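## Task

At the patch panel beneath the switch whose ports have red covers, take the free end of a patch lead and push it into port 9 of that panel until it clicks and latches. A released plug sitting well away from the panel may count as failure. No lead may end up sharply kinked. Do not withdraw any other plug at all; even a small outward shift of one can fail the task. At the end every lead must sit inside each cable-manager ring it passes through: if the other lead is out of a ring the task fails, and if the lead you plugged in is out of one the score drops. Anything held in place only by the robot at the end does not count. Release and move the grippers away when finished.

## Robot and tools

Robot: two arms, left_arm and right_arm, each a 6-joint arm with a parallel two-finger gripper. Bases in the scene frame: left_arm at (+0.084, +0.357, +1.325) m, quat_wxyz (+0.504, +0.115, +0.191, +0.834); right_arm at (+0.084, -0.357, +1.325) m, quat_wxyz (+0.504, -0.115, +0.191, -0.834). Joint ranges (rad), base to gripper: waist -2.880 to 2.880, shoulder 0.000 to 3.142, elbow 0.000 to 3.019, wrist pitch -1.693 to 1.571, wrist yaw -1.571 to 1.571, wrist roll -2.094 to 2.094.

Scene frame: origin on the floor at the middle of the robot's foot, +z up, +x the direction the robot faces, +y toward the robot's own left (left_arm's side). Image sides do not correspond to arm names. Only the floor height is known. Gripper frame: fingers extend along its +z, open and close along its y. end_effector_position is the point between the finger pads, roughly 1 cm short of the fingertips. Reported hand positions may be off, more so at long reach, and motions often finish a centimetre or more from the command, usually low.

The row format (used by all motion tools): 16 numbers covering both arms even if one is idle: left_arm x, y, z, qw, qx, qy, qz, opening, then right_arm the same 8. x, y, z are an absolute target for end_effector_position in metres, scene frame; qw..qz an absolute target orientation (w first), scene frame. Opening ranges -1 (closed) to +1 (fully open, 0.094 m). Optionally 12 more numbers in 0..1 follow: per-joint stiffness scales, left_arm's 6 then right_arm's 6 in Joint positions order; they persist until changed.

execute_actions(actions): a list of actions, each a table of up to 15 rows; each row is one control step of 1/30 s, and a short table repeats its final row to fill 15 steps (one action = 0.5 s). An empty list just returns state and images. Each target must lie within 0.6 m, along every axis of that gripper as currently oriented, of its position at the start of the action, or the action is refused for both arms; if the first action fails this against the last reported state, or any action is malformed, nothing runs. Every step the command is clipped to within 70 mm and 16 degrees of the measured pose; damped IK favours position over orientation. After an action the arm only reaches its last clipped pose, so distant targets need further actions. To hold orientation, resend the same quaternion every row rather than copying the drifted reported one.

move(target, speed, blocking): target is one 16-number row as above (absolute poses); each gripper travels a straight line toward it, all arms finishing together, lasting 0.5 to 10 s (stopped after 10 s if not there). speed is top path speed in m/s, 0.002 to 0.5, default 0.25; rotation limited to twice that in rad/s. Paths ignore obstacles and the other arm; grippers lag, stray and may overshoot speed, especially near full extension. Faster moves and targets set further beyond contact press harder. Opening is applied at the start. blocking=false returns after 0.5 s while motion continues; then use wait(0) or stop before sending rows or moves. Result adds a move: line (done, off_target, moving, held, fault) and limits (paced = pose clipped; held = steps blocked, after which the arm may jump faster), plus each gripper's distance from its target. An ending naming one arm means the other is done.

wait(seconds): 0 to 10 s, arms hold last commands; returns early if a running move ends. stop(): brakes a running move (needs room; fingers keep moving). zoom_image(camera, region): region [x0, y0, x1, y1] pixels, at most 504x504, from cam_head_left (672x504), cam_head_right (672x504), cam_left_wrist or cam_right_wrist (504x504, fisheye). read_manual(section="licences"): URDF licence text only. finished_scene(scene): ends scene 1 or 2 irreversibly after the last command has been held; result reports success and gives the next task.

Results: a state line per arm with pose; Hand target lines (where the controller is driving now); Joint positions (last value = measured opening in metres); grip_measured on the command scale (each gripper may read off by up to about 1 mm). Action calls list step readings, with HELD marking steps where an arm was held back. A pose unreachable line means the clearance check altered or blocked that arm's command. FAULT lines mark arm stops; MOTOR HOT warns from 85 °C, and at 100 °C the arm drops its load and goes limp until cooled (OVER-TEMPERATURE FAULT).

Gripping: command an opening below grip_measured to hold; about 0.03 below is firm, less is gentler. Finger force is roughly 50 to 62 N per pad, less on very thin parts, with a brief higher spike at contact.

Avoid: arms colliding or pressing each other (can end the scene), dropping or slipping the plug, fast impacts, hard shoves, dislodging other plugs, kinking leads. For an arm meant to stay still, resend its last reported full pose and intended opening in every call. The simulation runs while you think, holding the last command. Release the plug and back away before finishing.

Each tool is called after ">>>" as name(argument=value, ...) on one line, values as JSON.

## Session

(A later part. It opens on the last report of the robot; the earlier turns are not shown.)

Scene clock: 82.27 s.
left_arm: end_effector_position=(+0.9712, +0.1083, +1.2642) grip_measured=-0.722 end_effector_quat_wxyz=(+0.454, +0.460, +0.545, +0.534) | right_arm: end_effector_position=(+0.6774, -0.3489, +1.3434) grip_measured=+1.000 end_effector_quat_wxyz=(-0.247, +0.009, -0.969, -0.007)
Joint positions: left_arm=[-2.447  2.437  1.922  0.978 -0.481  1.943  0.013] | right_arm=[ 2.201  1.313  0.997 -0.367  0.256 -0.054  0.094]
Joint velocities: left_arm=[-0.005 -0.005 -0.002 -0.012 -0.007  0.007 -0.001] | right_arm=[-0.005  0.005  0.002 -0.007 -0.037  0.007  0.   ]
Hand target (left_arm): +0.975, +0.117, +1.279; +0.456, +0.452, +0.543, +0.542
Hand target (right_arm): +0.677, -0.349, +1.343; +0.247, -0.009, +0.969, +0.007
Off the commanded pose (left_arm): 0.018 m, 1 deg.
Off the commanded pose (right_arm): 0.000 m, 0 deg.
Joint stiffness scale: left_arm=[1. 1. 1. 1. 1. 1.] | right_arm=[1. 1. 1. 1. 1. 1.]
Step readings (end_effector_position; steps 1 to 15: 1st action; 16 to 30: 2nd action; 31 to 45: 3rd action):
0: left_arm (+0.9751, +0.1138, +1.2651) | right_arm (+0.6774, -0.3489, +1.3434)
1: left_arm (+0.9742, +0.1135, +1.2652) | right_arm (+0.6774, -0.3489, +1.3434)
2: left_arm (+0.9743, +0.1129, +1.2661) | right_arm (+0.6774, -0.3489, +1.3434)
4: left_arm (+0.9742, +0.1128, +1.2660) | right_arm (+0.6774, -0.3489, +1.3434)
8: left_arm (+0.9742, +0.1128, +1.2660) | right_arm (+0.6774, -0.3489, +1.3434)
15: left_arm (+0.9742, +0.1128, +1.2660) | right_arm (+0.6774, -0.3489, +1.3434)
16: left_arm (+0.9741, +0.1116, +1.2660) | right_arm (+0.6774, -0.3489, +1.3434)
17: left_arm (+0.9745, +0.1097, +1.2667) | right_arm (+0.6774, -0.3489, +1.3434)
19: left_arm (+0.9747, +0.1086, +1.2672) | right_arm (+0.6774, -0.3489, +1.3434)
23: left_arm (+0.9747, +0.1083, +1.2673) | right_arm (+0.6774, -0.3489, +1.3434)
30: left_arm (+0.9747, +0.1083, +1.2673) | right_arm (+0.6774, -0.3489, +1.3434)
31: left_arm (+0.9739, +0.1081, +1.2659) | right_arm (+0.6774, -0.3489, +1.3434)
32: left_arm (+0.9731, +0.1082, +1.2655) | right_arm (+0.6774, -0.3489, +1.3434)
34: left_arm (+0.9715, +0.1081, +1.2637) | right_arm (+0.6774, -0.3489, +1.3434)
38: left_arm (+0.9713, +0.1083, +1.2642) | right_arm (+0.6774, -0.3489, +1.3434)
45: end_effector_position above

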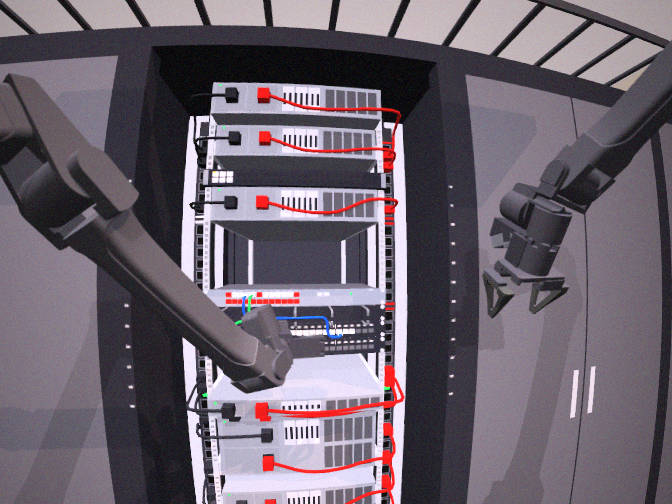

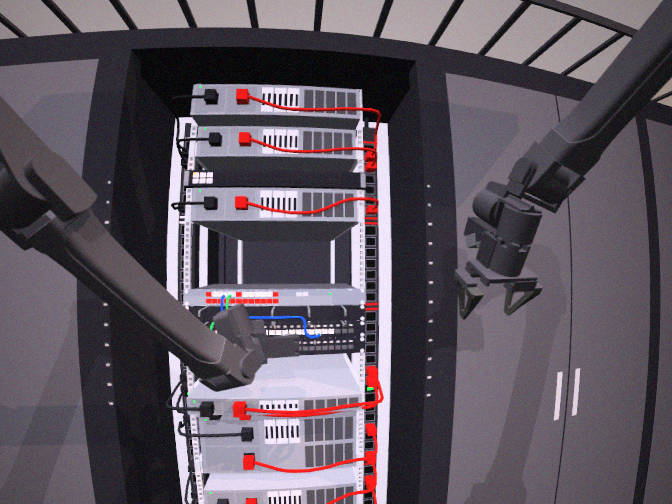

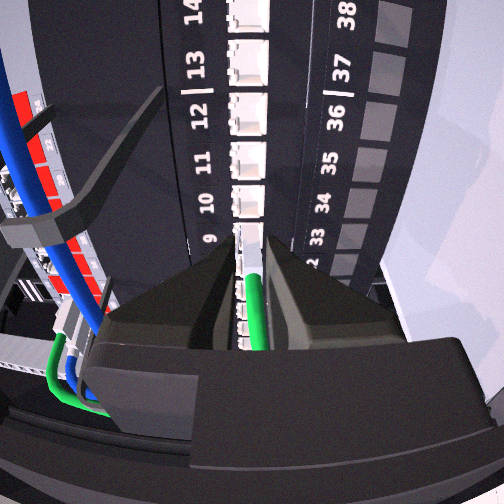

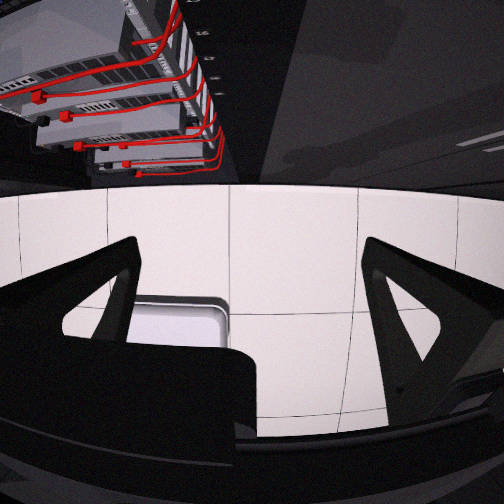

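>>> execute_actions(actions=[[[0.972,0.121,1.2775,0.4484,0.4484,0.55,0.545,-0.72,0.6774,-0.3489,1.3434,-0.247,0.009,-0.969,-0.007,1]],[[0.970,0.121,1.2775,0.4484,0.4484,0.55,0.545,-0.72,0.6774,-0.3489,1.3434,-0.247,0.009,-0.969,-0.007,1]]])

>>> zoom_image(camera="cam_left_wrist", region=[150,120,350,320])

Scene clock: 83.57 s.
left_arm: end_effector_position=(+0.9682, +0.1120, +1.2631) grip_measured=-0.722 end_effector_quat_wxyz=(+0.446, +0.461, +0.551, +0.535) | right_arm: end_effector_position=(+0.6774, -0.3489, +1.3434) grip_measured=+1.000 end_effector_quat_wxyz=(-0.247, +0.009, -0.969, -0.007)
Joint positions: left_arm=[-2.447  2.428  1.905  0.978 -0.499  1.944  0.013] | right_arm=[ 2.201  1.313  0.997 -0.367  0.256 -0.054  0.094]
Joint velocities: left_arm=[ 0.005 -0.015 -0.012 -0.012 -0.037  0.081 -0.001] | right_arm=[-0.005 -0.015  0.002 -0.012 -0.066  0.007  0.   ]
Hand target (left_arm): +0.970, +0.121, +1.277; +0.448, +0.448, +0.550, +0.544
Hand target (right_arm): +0.677, -0.349, +1.343; +0.247, -0.009, +0.969, +0.007
Off the commanded pose (left_arm): 0.017 m, 2 deg.
Off the commanded pose (right_arm): 0.000 m, 0 deg.
Joint stiffness scale: left_arm=[1. 1. 1. 1. 1. 1.] | right_arm=[1. 1. 1. 1. 1. 1.]
Step readings (end_effector_position; steps 1 to 15: 1st action; 16 to 30: 2nd action):
0: left_arm (+0.9712, +0.1083, +1.2642) | right_arm (+0.6774, -0.3489, +1.3434)
1: left_arm (+0.9708, +0.1095, +1.2635) | right_arm (+0.6774, -0.3489, +1.3434)
2: left_arm (+0.9702, +0.1105, +1.2632) | right_arm (+0.6774, -0.3489, +1.3434)
4: left_arm (+0.9696, +0.1111, +1.2631) | right_arm (+0.6774, -0.3489, +1.3434)
8: left_arm (+0.9694, +0.1114, +1.2633) | right_arm (+0.6774, -0.3489, +1.3434)
15: left_arm (+0.9693, +0.1114, +1.2631) | right_arm (+0.6774, -0.3489, +1.3434)
16: left_arm (+0.9692, +0.1115, +1.2631) | right_arm (+0.6774, -0.3489, +1.3434)
17: left_arm (+0.9688, +0.1116, +1.2629) | right_arm (+0.6774, -0.3489, +1.3434)
19: left_arm (+0.9684, +0.1119, +1.2629) | right_arm (+0.6774, -0.3489, +1.3434)
23: left_arm (+0.9683, +0.1120, +1.2633) | right_arm (+0.6774, -0.3489, +1.3434)
30: end_effector_position above

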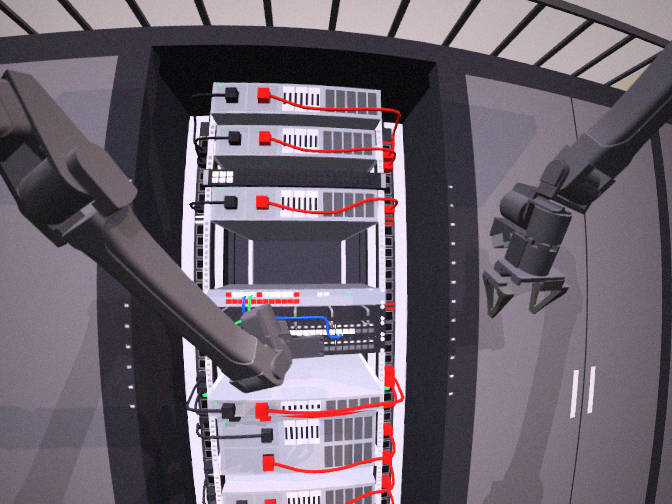

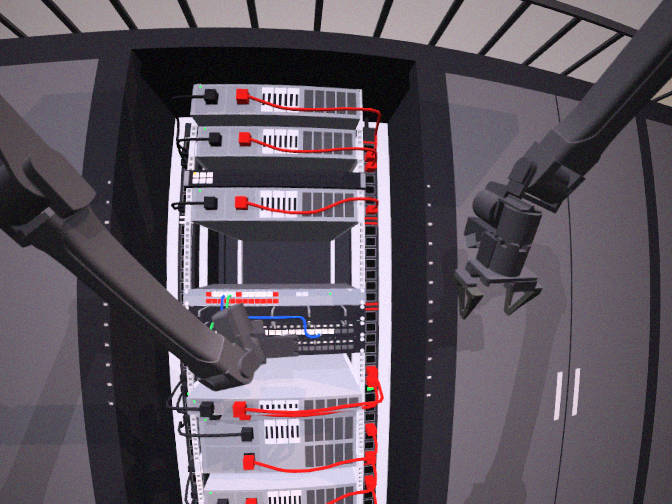

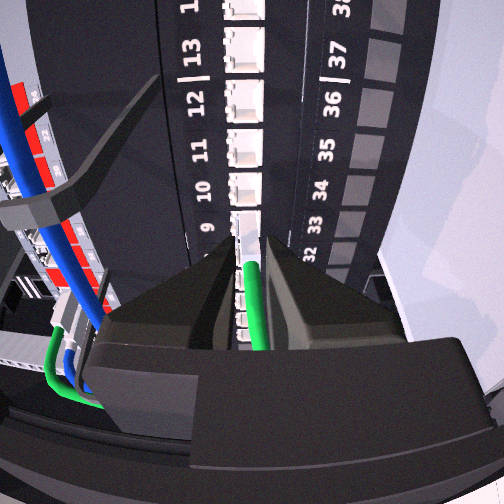

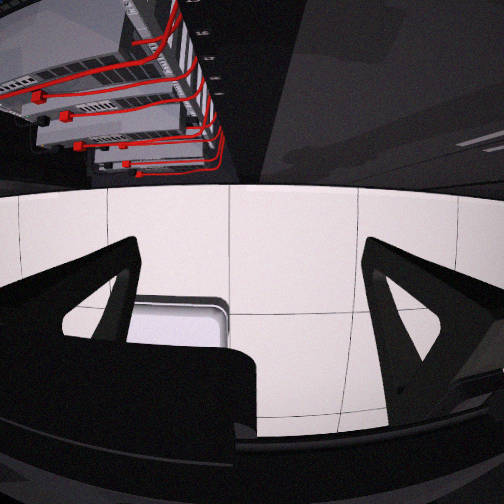

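Region (150, 120, 350, 320) of cam_left_wrist's 504x504 image, scaled by 2.520, with more detail than that image has.

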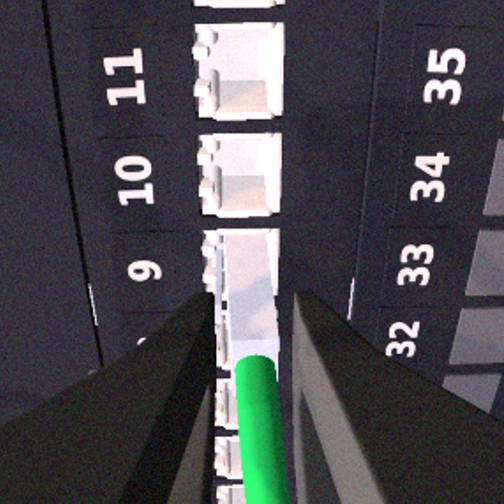

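>>> execute_actions(actions=[[[0.970,0.121,1.2775,0.4484,0.4484,0.55,0.545,-0.89,0.6774,-0.3489,1.3434,-0.247,0.009,-0.969,-0.007,1]],[[0.984,0.122,1.281,0.4484,0.4484,0.55,0.545,-0.89,0.6774,-0.3489,1.3434,-0.247,0.009,-0.969,-0.007,1]],[[0.992,0.124,1.281,0.4484,0.4484,0.55,0.545,-0.89,0.6774,-0.3489,1.3434,-0.247,0.009,-0.969,-0.007,1]]])

>>> zoom_image(camera="cam_left_wrist", region=[150,120,350,320])

Scene clock: 85.33 s.
left_arm: end_effector_position=(+0.9687, +0.1122, +1.2646) grip_measured=-0.865 end_effector_quat_wxyz=(+0.447, +0.459, +0.550, +0.535) | right_arm: end_effector_position=(+0.6774, -0.3489, +1.3434) grip_measured=+1.000 end_effector_quat_wxyz=(-0.247, +0.009, -0.969, -0.007)
Joint positions: left_arm=[-2.447  2.427  1.906  0.981 -0.498  1.944  0.006] | right_arm=[ 2.201  1.313  0.997 -0.367  0.256 -0.054  0.094]
Joint velocities: left_arm=[-0.015 -0.005  0.007 -0.007 -0.022  0.022 -0.   ] | right_arm=[-0.015 -0.015 -0.012  0.002  0.007  0.022  0.   ]
Hand target (left_arm): +0.989, +0.125, +1.282; +0.448, +0.448, +0.550, +0.544
Hand target (right_arm): +0.677, -0.349, +1.343; +0.247, -0.009, +0.969, +0.007
Off the commanded pose (left_arm): 0.031 m, 2 deg.
Off the commanded pose (right_arm): 0.000 m, 0 deg.
Joint stiffness scale: left_arm=[1. 1. 1. 1. 1. 1.] | right_arm=[1. 1. 1. 1. 1. 1.]
Step readings (end_effector_position; steps 1 to 15: 1st action; 16 to 30: 2nd action; 31 to 45: 3rd action):
0: left_arm (+0.9682, +0.1120, +1.2631) | right_arm (+0.6774, -0.3489, +1.3434)
1: left_arm (+0.9682, +0.1120, +1.2632) | right_arm (+0.6774, -0.3489, +1.3434)
2: left_arm (+0.9684, +0.1126, +1.2648) | right_arm (+0.6774, -0.3489, +1.3434)
4: left_arm (+0.9683, +0.1124, +1.2647) | right_arm (+0.6774, -0.3489, +1.3434)
8: left_arm (+0.9683, +0.1124, +1.2647) | right_arm (+0.6774, -0.3489, +1.3434)
15: left_arm (+0.9683, +0.1124, +1.2647) | right_arm (+0.6774, -0.3489, +1.3434)
16: left_arm (+0.9683, +0.1122, +1.2646) | right_arm (+0.6774, -0.3489, +1.3434)
17: left_arm (+0.9683, +0.1122, +1.2647) | right_arm (+0.6774, -0.3489, +1.3434)
19: left_arm (+0.9683, +0.1122, +1.2647) | right_arm (+0.6774, -0.3489, +1.3434)
23: left_arm (+0.9683, +0.1122, +1.2647) | right_arm (+0.6774, -0.3489, +1.3434)
30: left_arm (+0.9683, +0.1122, +1.2647) | right_arm (+0.6774, -0.3489, +1.3434)
31: left_arm (+0.9687, +0.1122, +1.2650) | right_arm (+0.6774, -0.3489, +1.3434)
32: left_arm (+0.9687, +0.1123, +1.2647) | right_arm (+0.6774, -0.3489, +1.3434)
34: left_arm (+0.9687, +0.1122, +1.2646) | right_arm (+0.6774, -0.3489, +1.3434)
38: left_arm (+0.9687, +0.1122, +1.2646) | right_arm (+0.6774, -0.3489, +1.3434)
45: end_effector_position above

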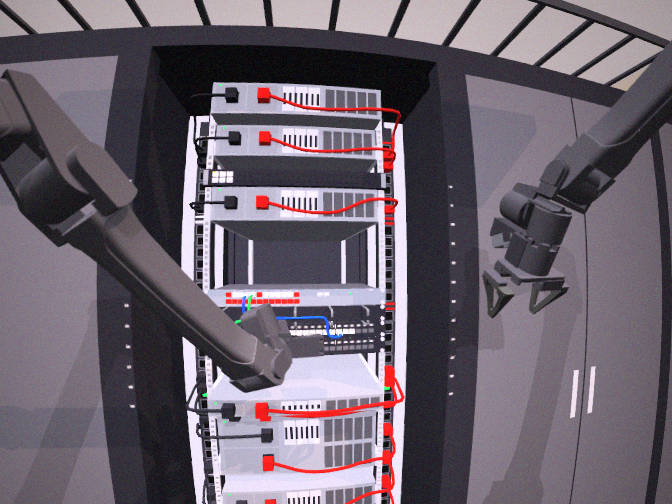

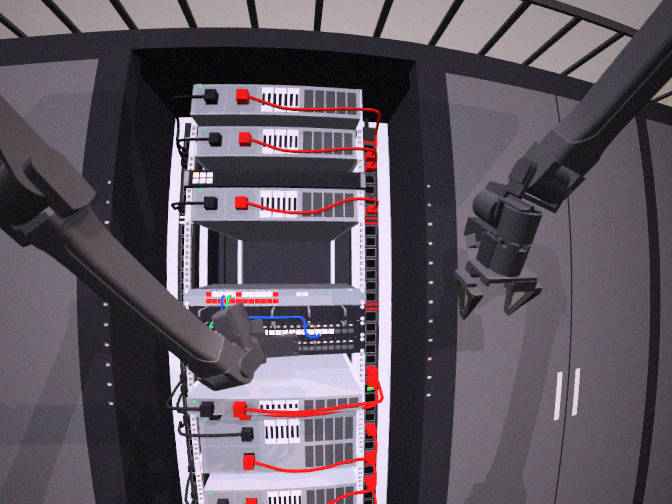

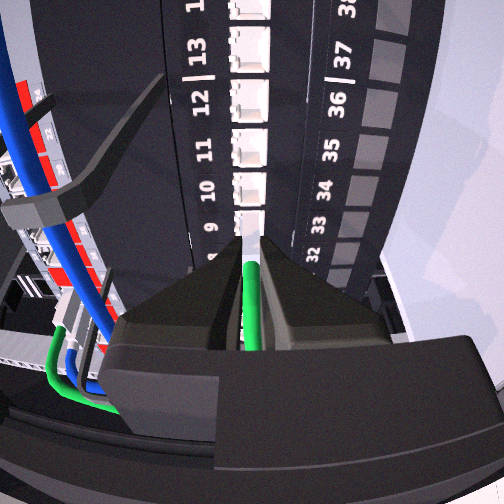

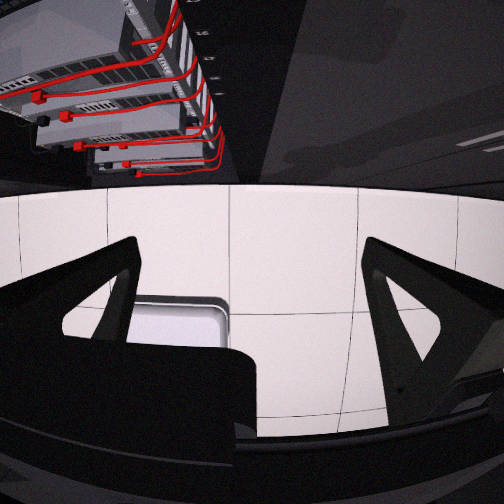

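Region (150, 120, 350, 320) of cam_left_wrist's 504x504 image, scaled by 2.520, with more detail than that image has.

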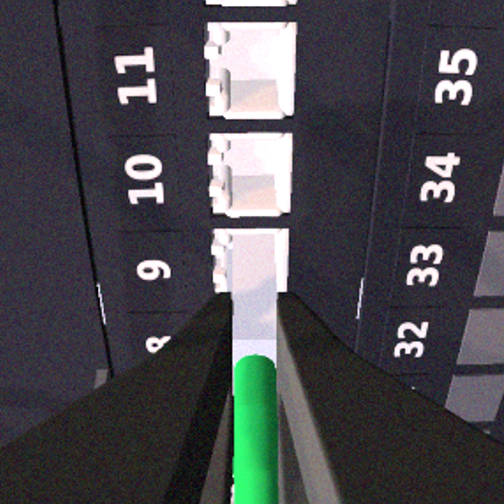

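>>> execute_actions(actions=[[[1.01,0.132,1.281,0.4484,0.4484,0.55,0.545,-0.9,0.6774,-0.3489,1.3434,-0.247,0.009,-0.969,-0.007,1]],[[1.025,0.136,1.281,0.4484,0.4484,0.55,0.545,-0.9,0.6774,-0.3489,1.3434,-0.247,0.009,-0.969,-0.007,1]]])

>>> zoom_image(camera="cam_left_wrist", region=[150,120,350,320])

Scene clock: 86.53 s.
left_arm: end_effector_position=(+0.9698, +0.1127, +1.2651) grip_measured=-0.865 end_effector_quat_wxyz=(+0.448, +0.457, +0.554, +0.533) | right_arm: end_effector_position=(+0.6774, -0.3489, +1.3434) grip_measured=+1.000 end_effector_quat_wxyz=(-0.247, +0.009, -0.969, -0.007)
Joint positions: left_arm=[-2.447  2.427  1.91   0.975 -0.502  1.935  0.006] | right_arm=[ 2.201  1.313  0.997 -0.367  0.256 -0.054  0.094]
Joint velocities: left_arm=[ 0.015  0.005 -0.017  0.007 -0.022  0.022 -0.001] | right_arm=[-0.024  0.005 -0.007  0.002  0.022 -0.022  0.   ]
Hand target (left_arm): +1.010, +0.142, +1.286; +0.448, +0.448, +0.549, +0.545
Hand target (right_arm): +0.677, -0.349, +1.343; +0.247, -0.009, +0.969, +0.007
Off the commanded pose (left_arm): 0.062 m, 2 deg.
Off the commanded pose (right_arm): 0.000 m, 0 deg.
Joint stiffness scale: left_arm=[1. 1. 1. 1. 1. 1.] | right_arm=[1. 1. 1. 1. 1. 1.]
Step readings (end_effector_position; steps 1 to 15: 1st action; 16 to 30: 2nd action):
0: left_arm (+0.9687, +0.1122, +1.2646) | right_arm (+0.6774, -0.3489, +1.3434)
1: left_arm (+0.9693, +0.1122, +1.2651) | right_arm (+0.6774, -0.3489, +1.3434)
2: left_arm (+0.9693, +0.1125, +1.2647) | right_arm (+0.6774, -0.3489, +1.3434)
4: left_arm (+0.9693, +0.1125, +1.2647) | right_arm (+0.6774, -0.3489, +1.3434)
8: left_arm (+0.9693, +0.1125, +1.2647) | right_arm (+0.6774, -0.3489, +1.3434)
15: left_arm (+0.9693, +0.1125, +1.2647) | right_arm (+0.6774, -0.3489, +1.3434)
16: left_arm (+0.9698, +0.1125, +1.2653) | right_arm (+0.6774, -0.3489, +1.3434)
17: left_arm (+0.9698, +0.1127, +1.2651) | right_arm (+0.6774, -0.3489, +1.3434)
19: left_arm (+0.9698, +0.1127, +1.2651) | right_arm (+0.6774, -0.3489, +1.3434)
23: left_arm (+0.9698, +0.1127, +1.2651) | right_arm (+0.6774, -0.3489, +1.3434)
30: end_effector_position above

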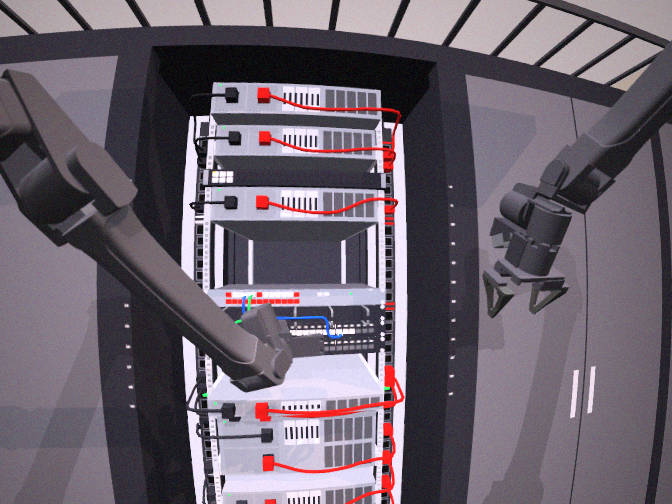

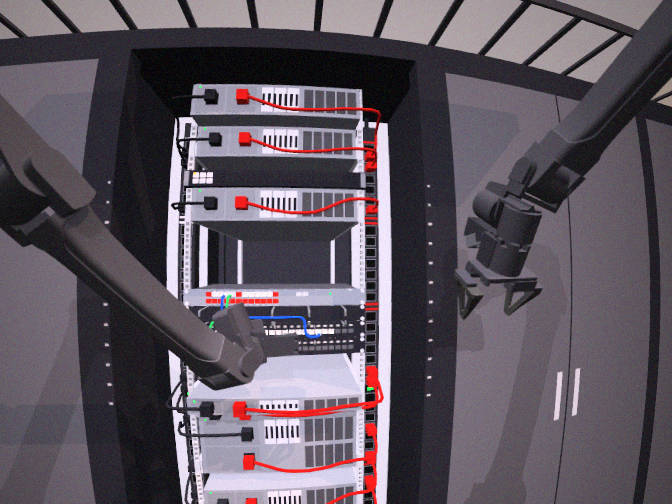

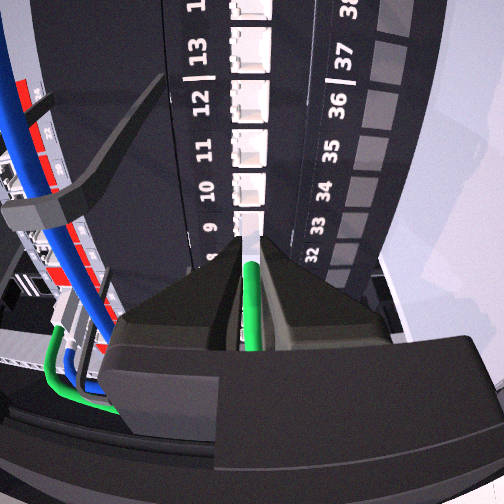

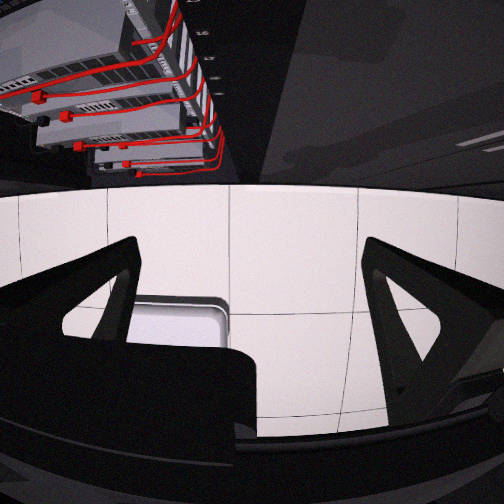

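Region (150, 120, 350, 320) of cam_left_wrist's 504x504 image, scaled by 2.520, with more detail than that image has.

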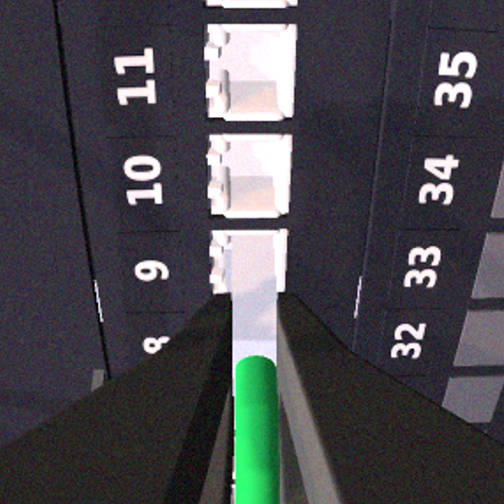

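>>> execute_actions(actions=[[[1.025,0.128,1.272,0.4484,0.4484,0.55,0.545,-0.9,0.6774,-0.3489,1.3434,-0.247,0.009,-0.969,-0.007,1]],[[1.03,0.122,1.266,0.4484,0.4484,0.55,0.545,-0.9,0.6774,-0.3489,1.3434,-0.247,0.009,-0.969,-0.007,1]],[[1.03,0.13,1.276,0.4484,0.4484,0.55,0.545,-0.9,0.6774,-0.3489,1.3434,-0.247,0.009,-0.969,-0.007,1]]])

>>> zoom_image(camera="cam_left_wrist", region=[150,120,350,320])

Scene clock: 88.30 s.
left_arm: end_effector_position=(+0.9703, +0.1129, +1.2643) grip_measured=-0.865 end_effector_quat_wxyz=(+0.440, +0.448, +0.563, +0.537) | right_arm: end_effector_position=(+0.6774, -0.3489, +1.3434) grip_measured=+1.000 end_effector_quat_wxyz=(-0.247, +0.009, -0.969, -0.007)
Joint positions: left_arm=[-2.452  2.438  1.929  0.975 -0.535  1.935  0.006] | right_arm=[ 2.201  1.313  0.997 -0.367  0.256 -0.054  0.094]
Joint velocities: left_arm=[-0.005 -0.015 -0.007  0.007  0.051  0.022 -0.   ] | right_arm=[-0.015  0.005 -0.002 -0.007  0.022 -0.022  0.   ]
Hand target (left_arm): +1.012, +0.137, +1.281; +0.448, +0.448, +0.549, +0.545
Hand target (right_arm): +0.677, -0.349, +1.343; +0.247, -0.009, +0.969, +0.007
Off the commanded pose (left_arm): 0.063 m, 2 deg.
Off the commanded pose (right_arm): 0.000 m, 0 deg.
Joint stiffness scale: left_arm=[1. 1. 1. 1. 1. 1.] | right_arm=[1. 1. 1. 1. 1. 1.]
Step readings (end_effector_position; steps 1 to 15: 1st action; 16 to 30: 2nd action; 31 to 45: 3rd action):
0: left_arm (+0.9698, +0.1127, +1.2651) | right_arm (+0.6774, -0.3489, +1.3434)
1: left_arm (+0.9702, +0.1130, +1.2654) | right_arm (+0.6774, -0.3489, +1.3434)
2: left_arm (+0.9701, +0.1133, +1.2645) | right_arm (+0.6774, -0.3489, +1.3434)
4: left_arm (+0.9701, +0.1131, +1.2648) | right_arm (+0.6774, -0.3489, +1.3434)
8: left_arm (+0.9702, +0.1131, +1.2649) | right_arm (+0.6774, -0.3489, +1.3434)
15: left_arm (+0.9702, +0.1131, +1.2649) | right_arm (+0.6774, -0.3489, +1.3434)
16: left_arm (+0.9704, +0.1133, +1.2646) | right_arm (+0.6774, -0.3489, +1.3434)
17: left_arm (+0.9704, +0.1129, +1.2644) | right_arm (+0.6774, -0.3489, +1.3434)
19: left_arm (+0.9702, +0.1127, +1.2643) | right_arm (+0.6774, -0.3489, +1.3434)
23: left_arm (+0.9703, +0.1129, +1.2643) | right_arm (+0.6774, -0.3489, +1.3434)
30: left_arm (+0.9703, +0.1129, +1.2643) | right_arm (+0.6774, -0.3489, +1.3434)
31: left_arm (+0.9703, +0.1129, +1.2643) | right_arm (+0.6774, -0.3489, +1.3434)
32: left_arm (+0.9703, +0.1129, +1.2643) | right_arm (+0.6774, -0.3489, +1.3434)
34: left_arm (+0.9703, +0.1129, +1.2643) | right_arm (+0.6774, -0.3489, +1.3434)
38: left_arm (+0.9703, +0.1129, +1.2643) | right_arm (+0.6774, -0.3489, +1.3434)
45: end_effector_position above

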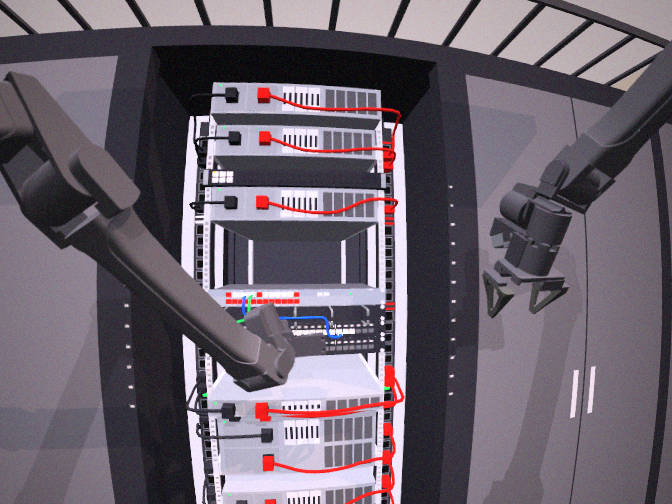

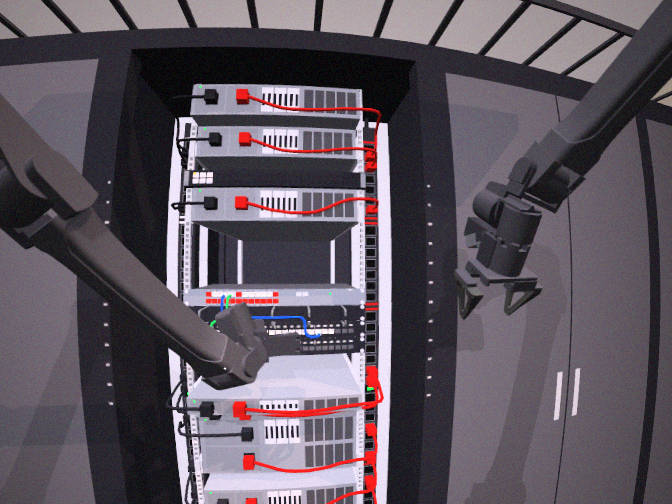

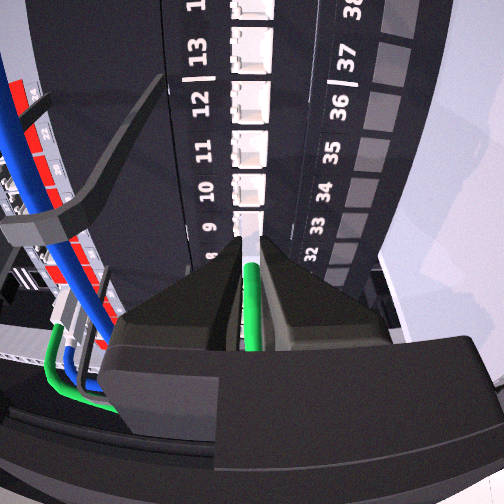

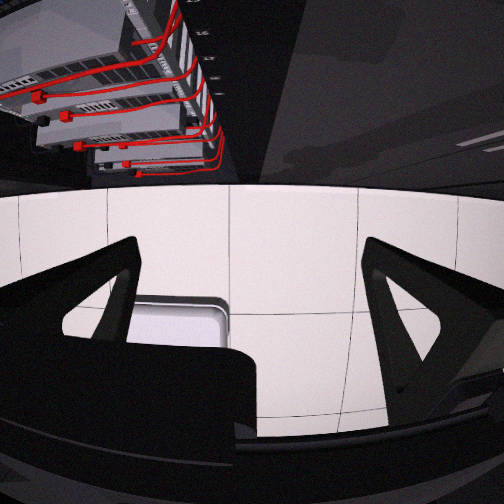

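Region (150, 120, 350, 320) of cam_left_wrist's 504x504 image, scaled by 2.520, with more detail than that image has.

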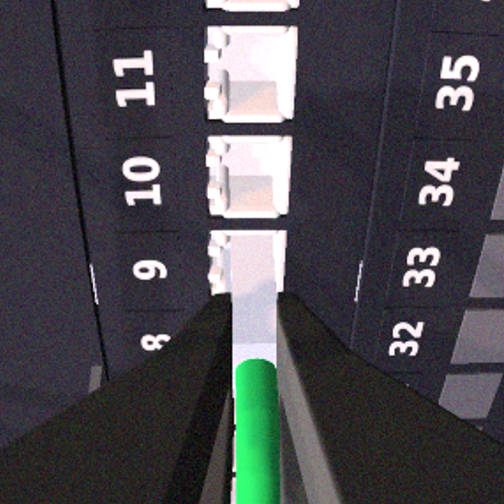

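>>> execute_actions(actions=[[[0.985,0.122,1.279,0.4484,0.4484,0.55,0.545,-0.9,0.6774,-0.3489,1.3434,-0.247,0.009,-0.969,-0.007,1]],[[0.978,0.122,1.279,0.4484,0.4484,0.55,0.545,-0.7,0.6774,-0.3489,1.3434,-0.247,0.009,-0.969,-0.007,1]],[[0.962,0.122,1.279,0.4484,0.4484,0.55,0.545,-0.7,0.6774,-0.3489,1.3434,-0.247,0.009,-0.969,-0.007,1]],[[0.95,0.118,1.281,0.4484,0.4484,0.55,0.545,-0.7,0.6774,-0.3489,1.3434,-0.247,0.009,-0.969,-0.007,1]]])

>>> zoom_image(camera="cam_left_wrist", region=[150,120,350,320])

Scene clock: 90.57 s.
left_arm: end_effector_position=(+0.9480, +0.1144, +1.2593) grip_measured=-0.702 end_effector_quat_wxyz=(+0.439, +0.463, +0.553, +0.535) | right_arm: end_effector_position=(+0.6774, -0.3489, +1.3434) grip_measured=+1.000 end_effector_quat_wxyz=(-0.247, +0.009, -0.969, -0.007)
Joint positions: left_arm=[-2.453  2.398  1.818  1.029 -0.515  1.952  0.014] | right_arm=[ 2.201  1.313  0.997 -0.367  0.256 -0.054  0.094]
Joint velocities: left_arm=[-0.015 -0.005 -0.007 -0.022 -0.007 -0.022 -0.001] | right_arm=[-0.015 -0.005 -0.022 -0.007 -0.051 -0.037  0.   ]
Hand target (left_arm): +0.950, +0.118, +1.281; +0.448, +0.448, +0.550, +0.544
Hand target (right_arm): +0.677, -0.349, +1.343; +0.247, -0.009, +0.969, +0.007
Off the commanded pose (left_arm): 0.022 m, 2 deg.
Off the commanded pose (right_arm): 0.000 m, 0 deg.
Joint stiffness scale: left_arm=[1. 1. 1. 1. 1. 1.] | right_arm=[1. 1. 1. 1. 1. 1.]
Step readings (end_effector_position; steps 1 to 15: 1st action; 16 to 30: 2nd action; 31 to 45: 3rd action; 46 to 60: 4th action):
0: left_arm (+0.9703, +0.1129, +1.2643) | right_arm (+0.6774, -0.3489, +1.3434)
1: left_arm (+0.9693, +0.1123, +1.2653) | right_arm (+0.6774, -0.3489, +1.3434)
2: left_arm (+0.9691, +0.1115, +1.2656) | right_arm (+0.6774, -0.3489, +1.3434)
4: left_arm (+0.9690, +0.1113, +1.2656) | right_arm (+0.6774, -0.3489, +1.3434)
8: left_arm (+0.9690, +0.1113, +1.2656) | right_arm (+0.6774, -0.3489, +1.3434)
15: left_arm (+0.9690, +0.1113, +1.2656) | right_arm (+0.6774, -0.3489, +1.3434)
16: left_arm (+0.9687, +0.1103, +1.2652) | right_arm (+0.6774, -0.3489, +1.3434)
17: left_arm (+0.9690, +0.1090, +1.2657) | right_arm (+0.6774, -0.3489, +1.3434)
19: left_arm (+0.9691, +0.1082, +1.2661) | right_arm (+0.6774, -0.3489, +1.3434)
23: left_arm (+0.9692, +0.1080, +1.2661) | right_arm (+0.6774, -0.3489, +1.3434)
30: left_arm (+0.9692, +0.1079, +1.2662) | right_arm (+0.6774, -0.3489, +1.3434)
31: left_arm (+0.9675, +0.1080, +1.2644) | right_arm (+0.6774, -0.3489, +1.3434)
32: left_arm (+0.9646, +0.1087, +1.2637) | right_arm (+0.6774, -0.3489, +1.3434)
34: left_arm (+0.9596, +0.1095, +1.2608) | right_arm (+0.6774, -0.3489, +1.3434)
38: left_arm (+0.9578, +0.1098, +1.2603) | right_arm (+0.6774, -0.3489, +1.3434)
45: left_arm (+0.9578, +0.1098, +1.2604) | right_arm (+0.6774, -0.3489, +1.3434)
46: left_arm (+0.9565, +0.1106, +1.2597) | right_arm (+0.6774, -0.3489, +1.3434)
47: left_arm (+0.9540, +0.1121, +1.2601) | right_arm (+0.6774, -0.3489, +1.3434)
49: left_arm (+0.9500, +0.1137, +1.2597) | right_arm (+0.6774, -0.3489, +1.3434)
53: left_arm (+0.9481, +0.1144, +1.2594) | right_arm (+0.6774, -0.3489, +1.3434)
60: end_effector_position above

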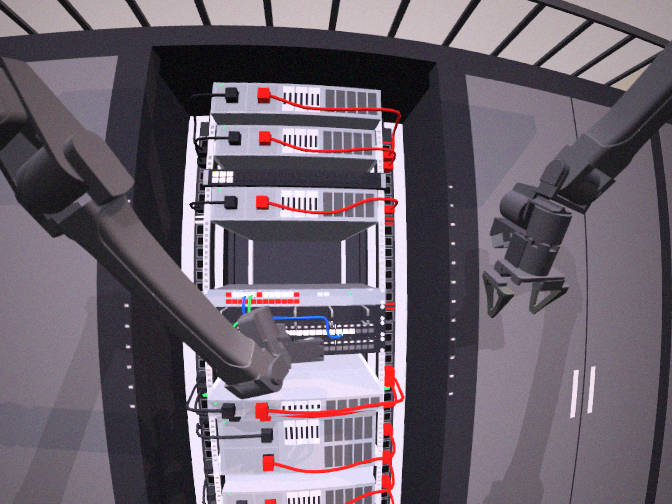

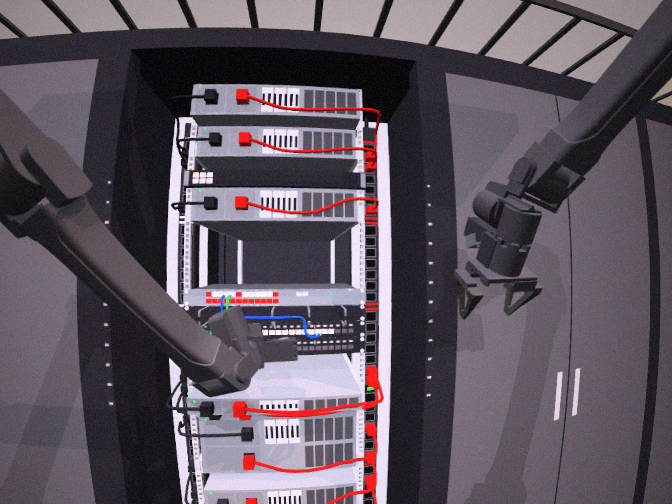

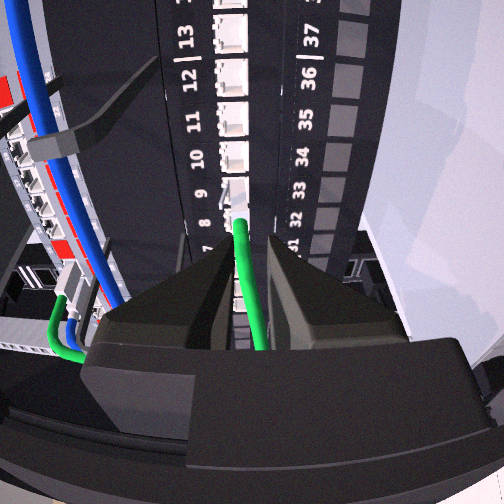

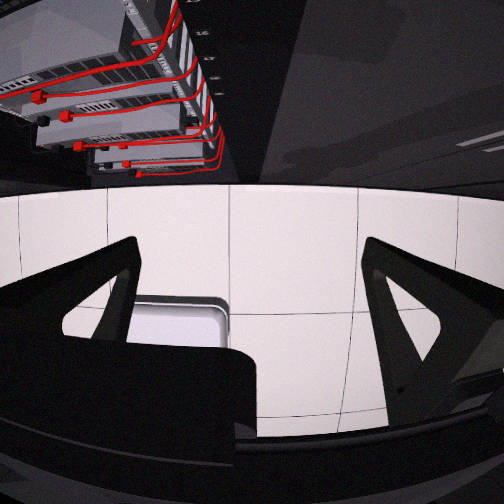

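Region (150, 120, 350, 320) of cam_left_wrist's 504x504 image, scaled by 2.520, with more detail than that image has.

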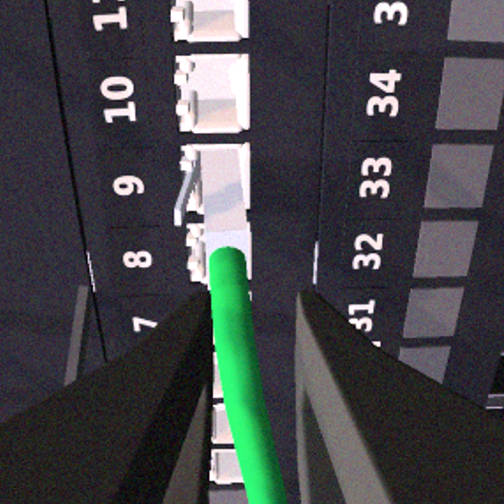

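>>> execute_actions(actions=[[[0.962,0.12,1.287,0.4484,0.4484,0.55,0.545,-0.7,0.6774,-0.3489,1.3434,-0.247,0.009,-0.969,-0.007,1]],[[0.97,0.122,1.285,0.4484,0.4484,0.55,0.545,-0.7,0.6774,-0.3489,1.3434,-0.247,0.009,-0.969,-0.007,1]]])

>>> zoom_image(camera="cam_left_wrist", region=[150,120,350,320])

Scene clock: 91.83 s.
left_arm: end_effector_position=(+0.9511, +0.1137, +1.2628) grip_measured=-0.702 end_effector_quat_wxyz=(+0.442, +0.463, +0.551, +0.536) | right_arm: end_effector_position=(+0.6774, -0.3489, +1.3434) grip_measured=+1.000 end_effector_quat_wxyz=(-0.247, +0.009, -0.969, -0.007)
Joint positions: left_arm=[-2.453  2.398  1.828  1.024 -0.509  1.952  0.014] | right_arm=[ 2.201  1.313  0.997 -0.367  0.256 -0.054  0.094]
Joint velocities: left_arm=[ 0.005  0.015 -0.007  0.002 -0.037  0.022  0.   ] | right_arm=[ 0.005  0.005 -0.007  0.002 -0.095 -0.095  0.   ]
Hand target (left_arm): +0.968, +0.123, +1.286; +0.448, +0.448, +0.550, +0.544
Hand target (right_arm): +0.677, -0.349, +1.343; +0.247, -0.009, +0.969, +0.007
Off the commanded pose (left_arm): 0.030 m, 2 deg.
Off the commanded pose (right_arm): 0.000 m, 0 deg.
Joint stiffness scale: left_arm=[1. 1. 1. 1. 1. 1.] | right_arm=[1. 1. 1. 1. 1. 1.]
Step readings (end_effector_position; steps 1 to 15: 1st action; 16 to 30: 2nd action):
0: left_arm (+0.9480, +0.1144, +1.2593) | right_arm (+0.6774, -0.3489, +1.3434)
1: left_arm (+0.9480, +0.1144, +1.2593) | right_arm (+0.6774, -0.3489, +1.3434)
2: left_arm (+0.9480, +0.1144, +1.2593) | right_arm (+0.6774, -0.3489, +1.3434)
4: left_arm (+0.9480, +0.1144, +1.2593) | right_arm (+0.6774, -0.3489, +1.3434)
8: left_arm (+0.9480, +0.1144, +1.2593) | right_arm (+0.6774, -0.3489, +1.3434)
15: left_arm (+0.9480, +0.1144, +1.2593) | right_arm (+0.6774, -0.3489, +1.3434)
16: left_arm (+0.9483, +0.1141, +1.2598) | right_arm (+0.6774, -0.3489, +1.3434)
17: left_arm (+0.9486, +0.1137, +1.2600) | right_arm (+0.6774, -0.3489, +1.3434)
19: left_arm (+0.9495, +0.1136, +1.2609) | right_arm (+0.6774, -0.3489, +1.3434)
23: left_arm (+0.9509, +0.1138, +1.2629) | right_arm (+0.6774, -0.3489, +1.3434)
30: end_effector_position above

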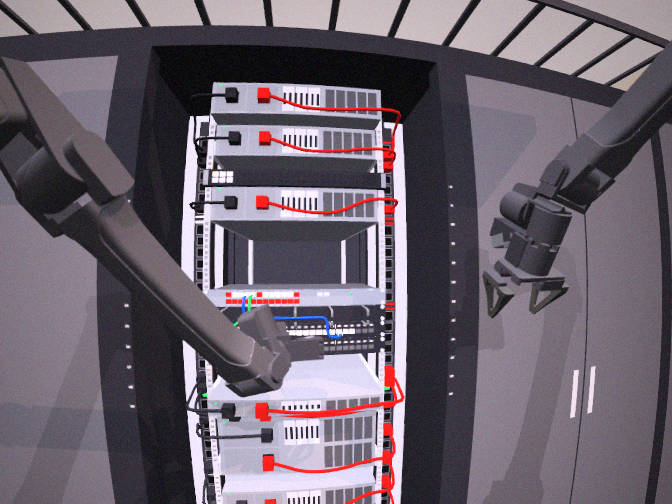

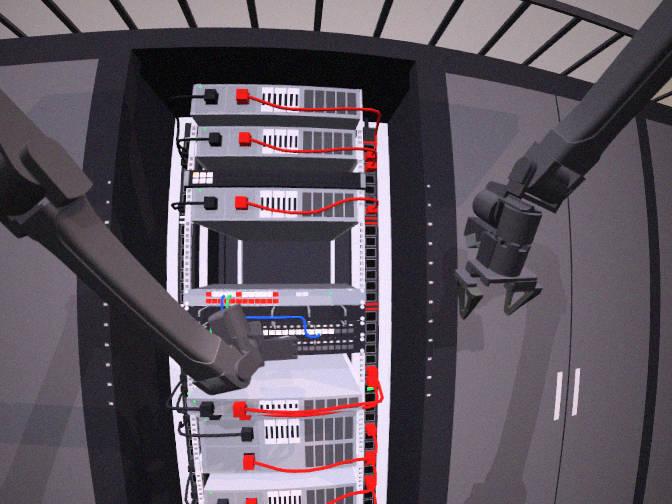

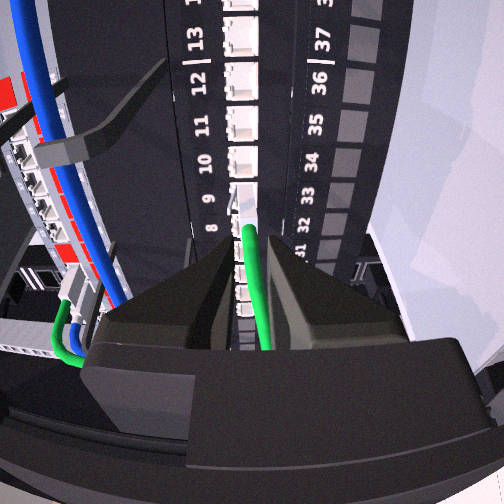

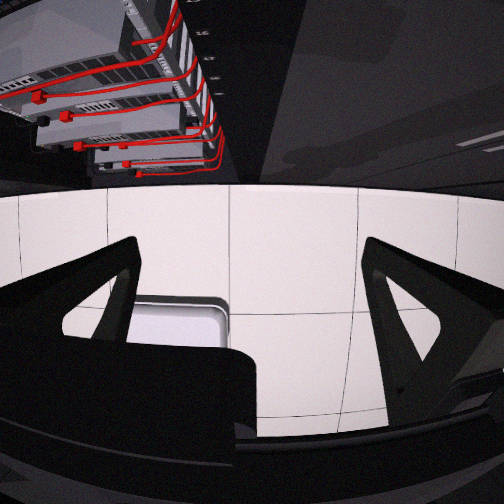

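Region (150, 120, 350, 320) of cam_left_wrist's 504x504 image, scaled by 2.520, with more detail than that image has.

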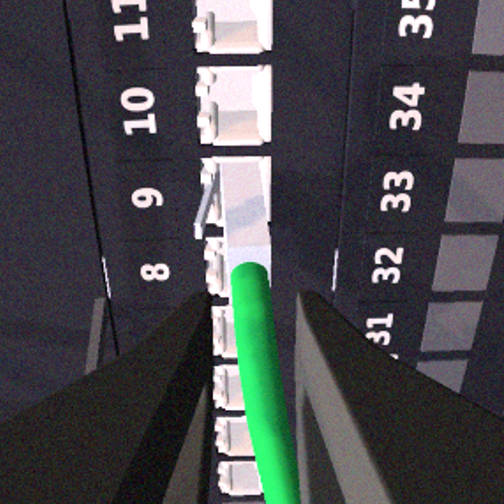

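>>> execute_actions(actions=[[[0.977,0.123,1.283,0.4484,0.4484,0.55,0.545,-0.7,0.6774,-0.3489,1.3434,-0.247,0.009,-0.969,-0.007,1]],[[0.982,0.123,1.282,0.4484,0.4484,0.55,0.545,-0.7,0.6774,-0.3489,1.3434,-0.247,0.009,-0.969,-0.007,1]]])

>>> zoom_image(camera="cam_left_wrist", region=[150,120,350,320])

Scene clock: 93.00 s.
left_arm: end_effector_position=(+0.9605, +0.1110, +1.2664) grip_measured=-0.702 end_effector_quat_wxyz=(+0.442, +0.465, +0.550, +0.534) | right_arm: end_effector_position=(+0.6774, -0.3489, +1.3434) grip_measured=+1.000 end_effector_quat_wxyz=(-0.247, +0.009, -0.969, -0.007)
Joint positions: left_arm=[-2.453  2.405  1.865  0.989 -0.505  1.952  0.014] | right_arm=[ 2.201  1.313  0.997 -0.367  0.256 -0.054  0.094]
Joint velocities: left_arm=[-0.005  0.005 -0.002  0.012  0.051  0.051  0.   ] | right_arm=[ 0.005 -0.005  0.002  0.017 -0.037 -0.066  0.   ]
Hand target (left_arm): +0.979, +0.124, +1.283; +0.448, +0.448, +0.550, +0.544
Hand target (right_arm): +0.677, -0.349, +1.343; +0.247, -0.009, +0.969, +0.007
Off the commanded pose (left_arm): 0.029 m, 2 deg.
Off the commanded pose (right_arm): 0.000 m, 0 deg.
Joint stiffness scale: left_arm=[1. 1. 1. 1. 1. 1.] | right_arm=[1. 1. 1. 1. 1. 1.]
Step readings (end_effector_position; steps 1 to 15: 1st action; 16 to 30: 2nd action):
0: left_arm (+0.9511, +0.1137, +1.2628) | right_arm (+0.6774, -0.3489, +1.3434)
1: left_arm (+0.9517, +0.1134, +1.2633) | right_arm (+0.6774, -0.3489, +1.3434)
2: left_arm (+0.9529, +0.1129, +1.2639) | right_arm (+0.6774, -0.3489, +1.3434)
4: left_arm (+0.9551, +0.1128, +1.2657) | right_arm (+0.6774, -0.3489, +1.3434)
8: left_arm (+0.9562, +0.1126, +1.2662) | right_arm (+0.6774, -0.3489, +1.3434)
15: left_arm (+0.9562, +0.1126, +1.2662) | right_arm (+0.6774, -0.3489, +1.3434)
16: left_arm (+0.9566, +0.1124, +1.2662) | right_arm (+0.6774, -0.3489, +1.3434)
17: left_arm (+0.9576, +0.1121, +1.2663) | right_arm (+0.6774, -0.3489, +1.3434)
19: left_arm (+0.9593, +0.1116, +1.2667) | right_arm (+0.6774, -0.3489, +1.3434)
23: left_arm (+0.9602, +0.1111, +1.2664) | right_arm (+0.6774, -0.3489, +1.3434)
30: end_effector_position above

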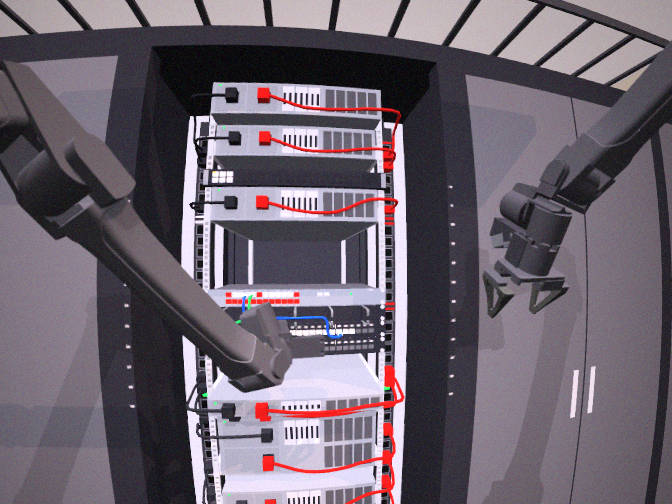

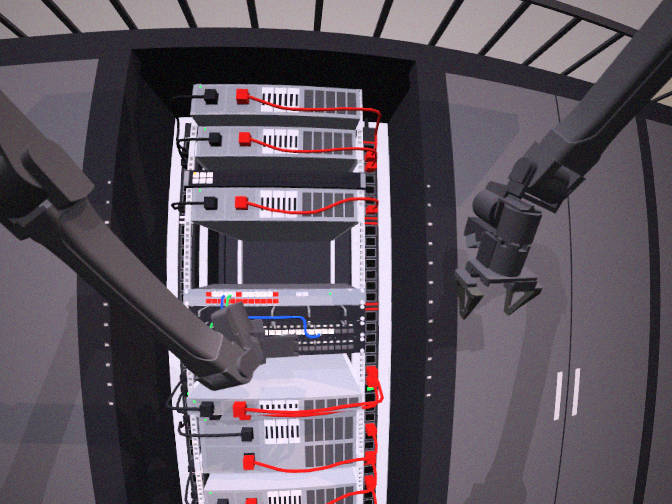

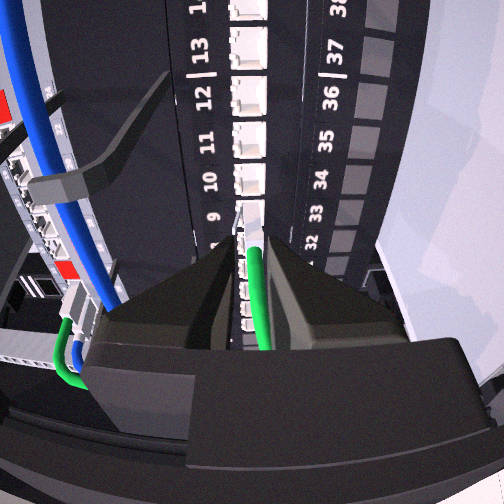

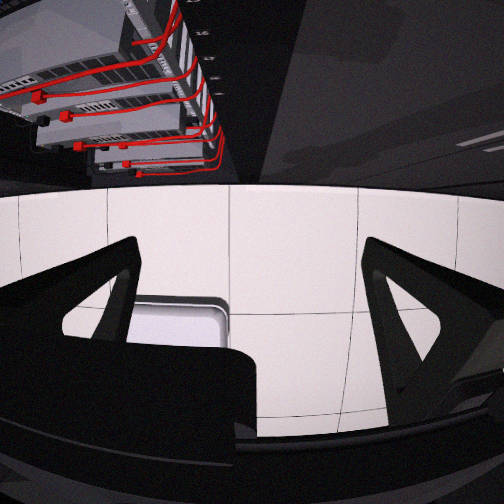

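Region (150, 120, 350, 320) of cam_left_wrist's 504x504 image, scaled by 2.520, with more detail than that image has.

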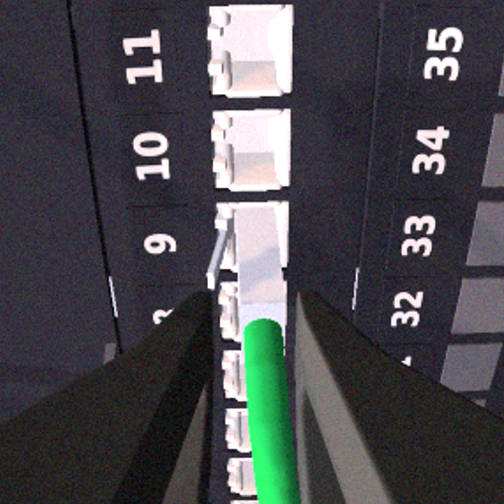

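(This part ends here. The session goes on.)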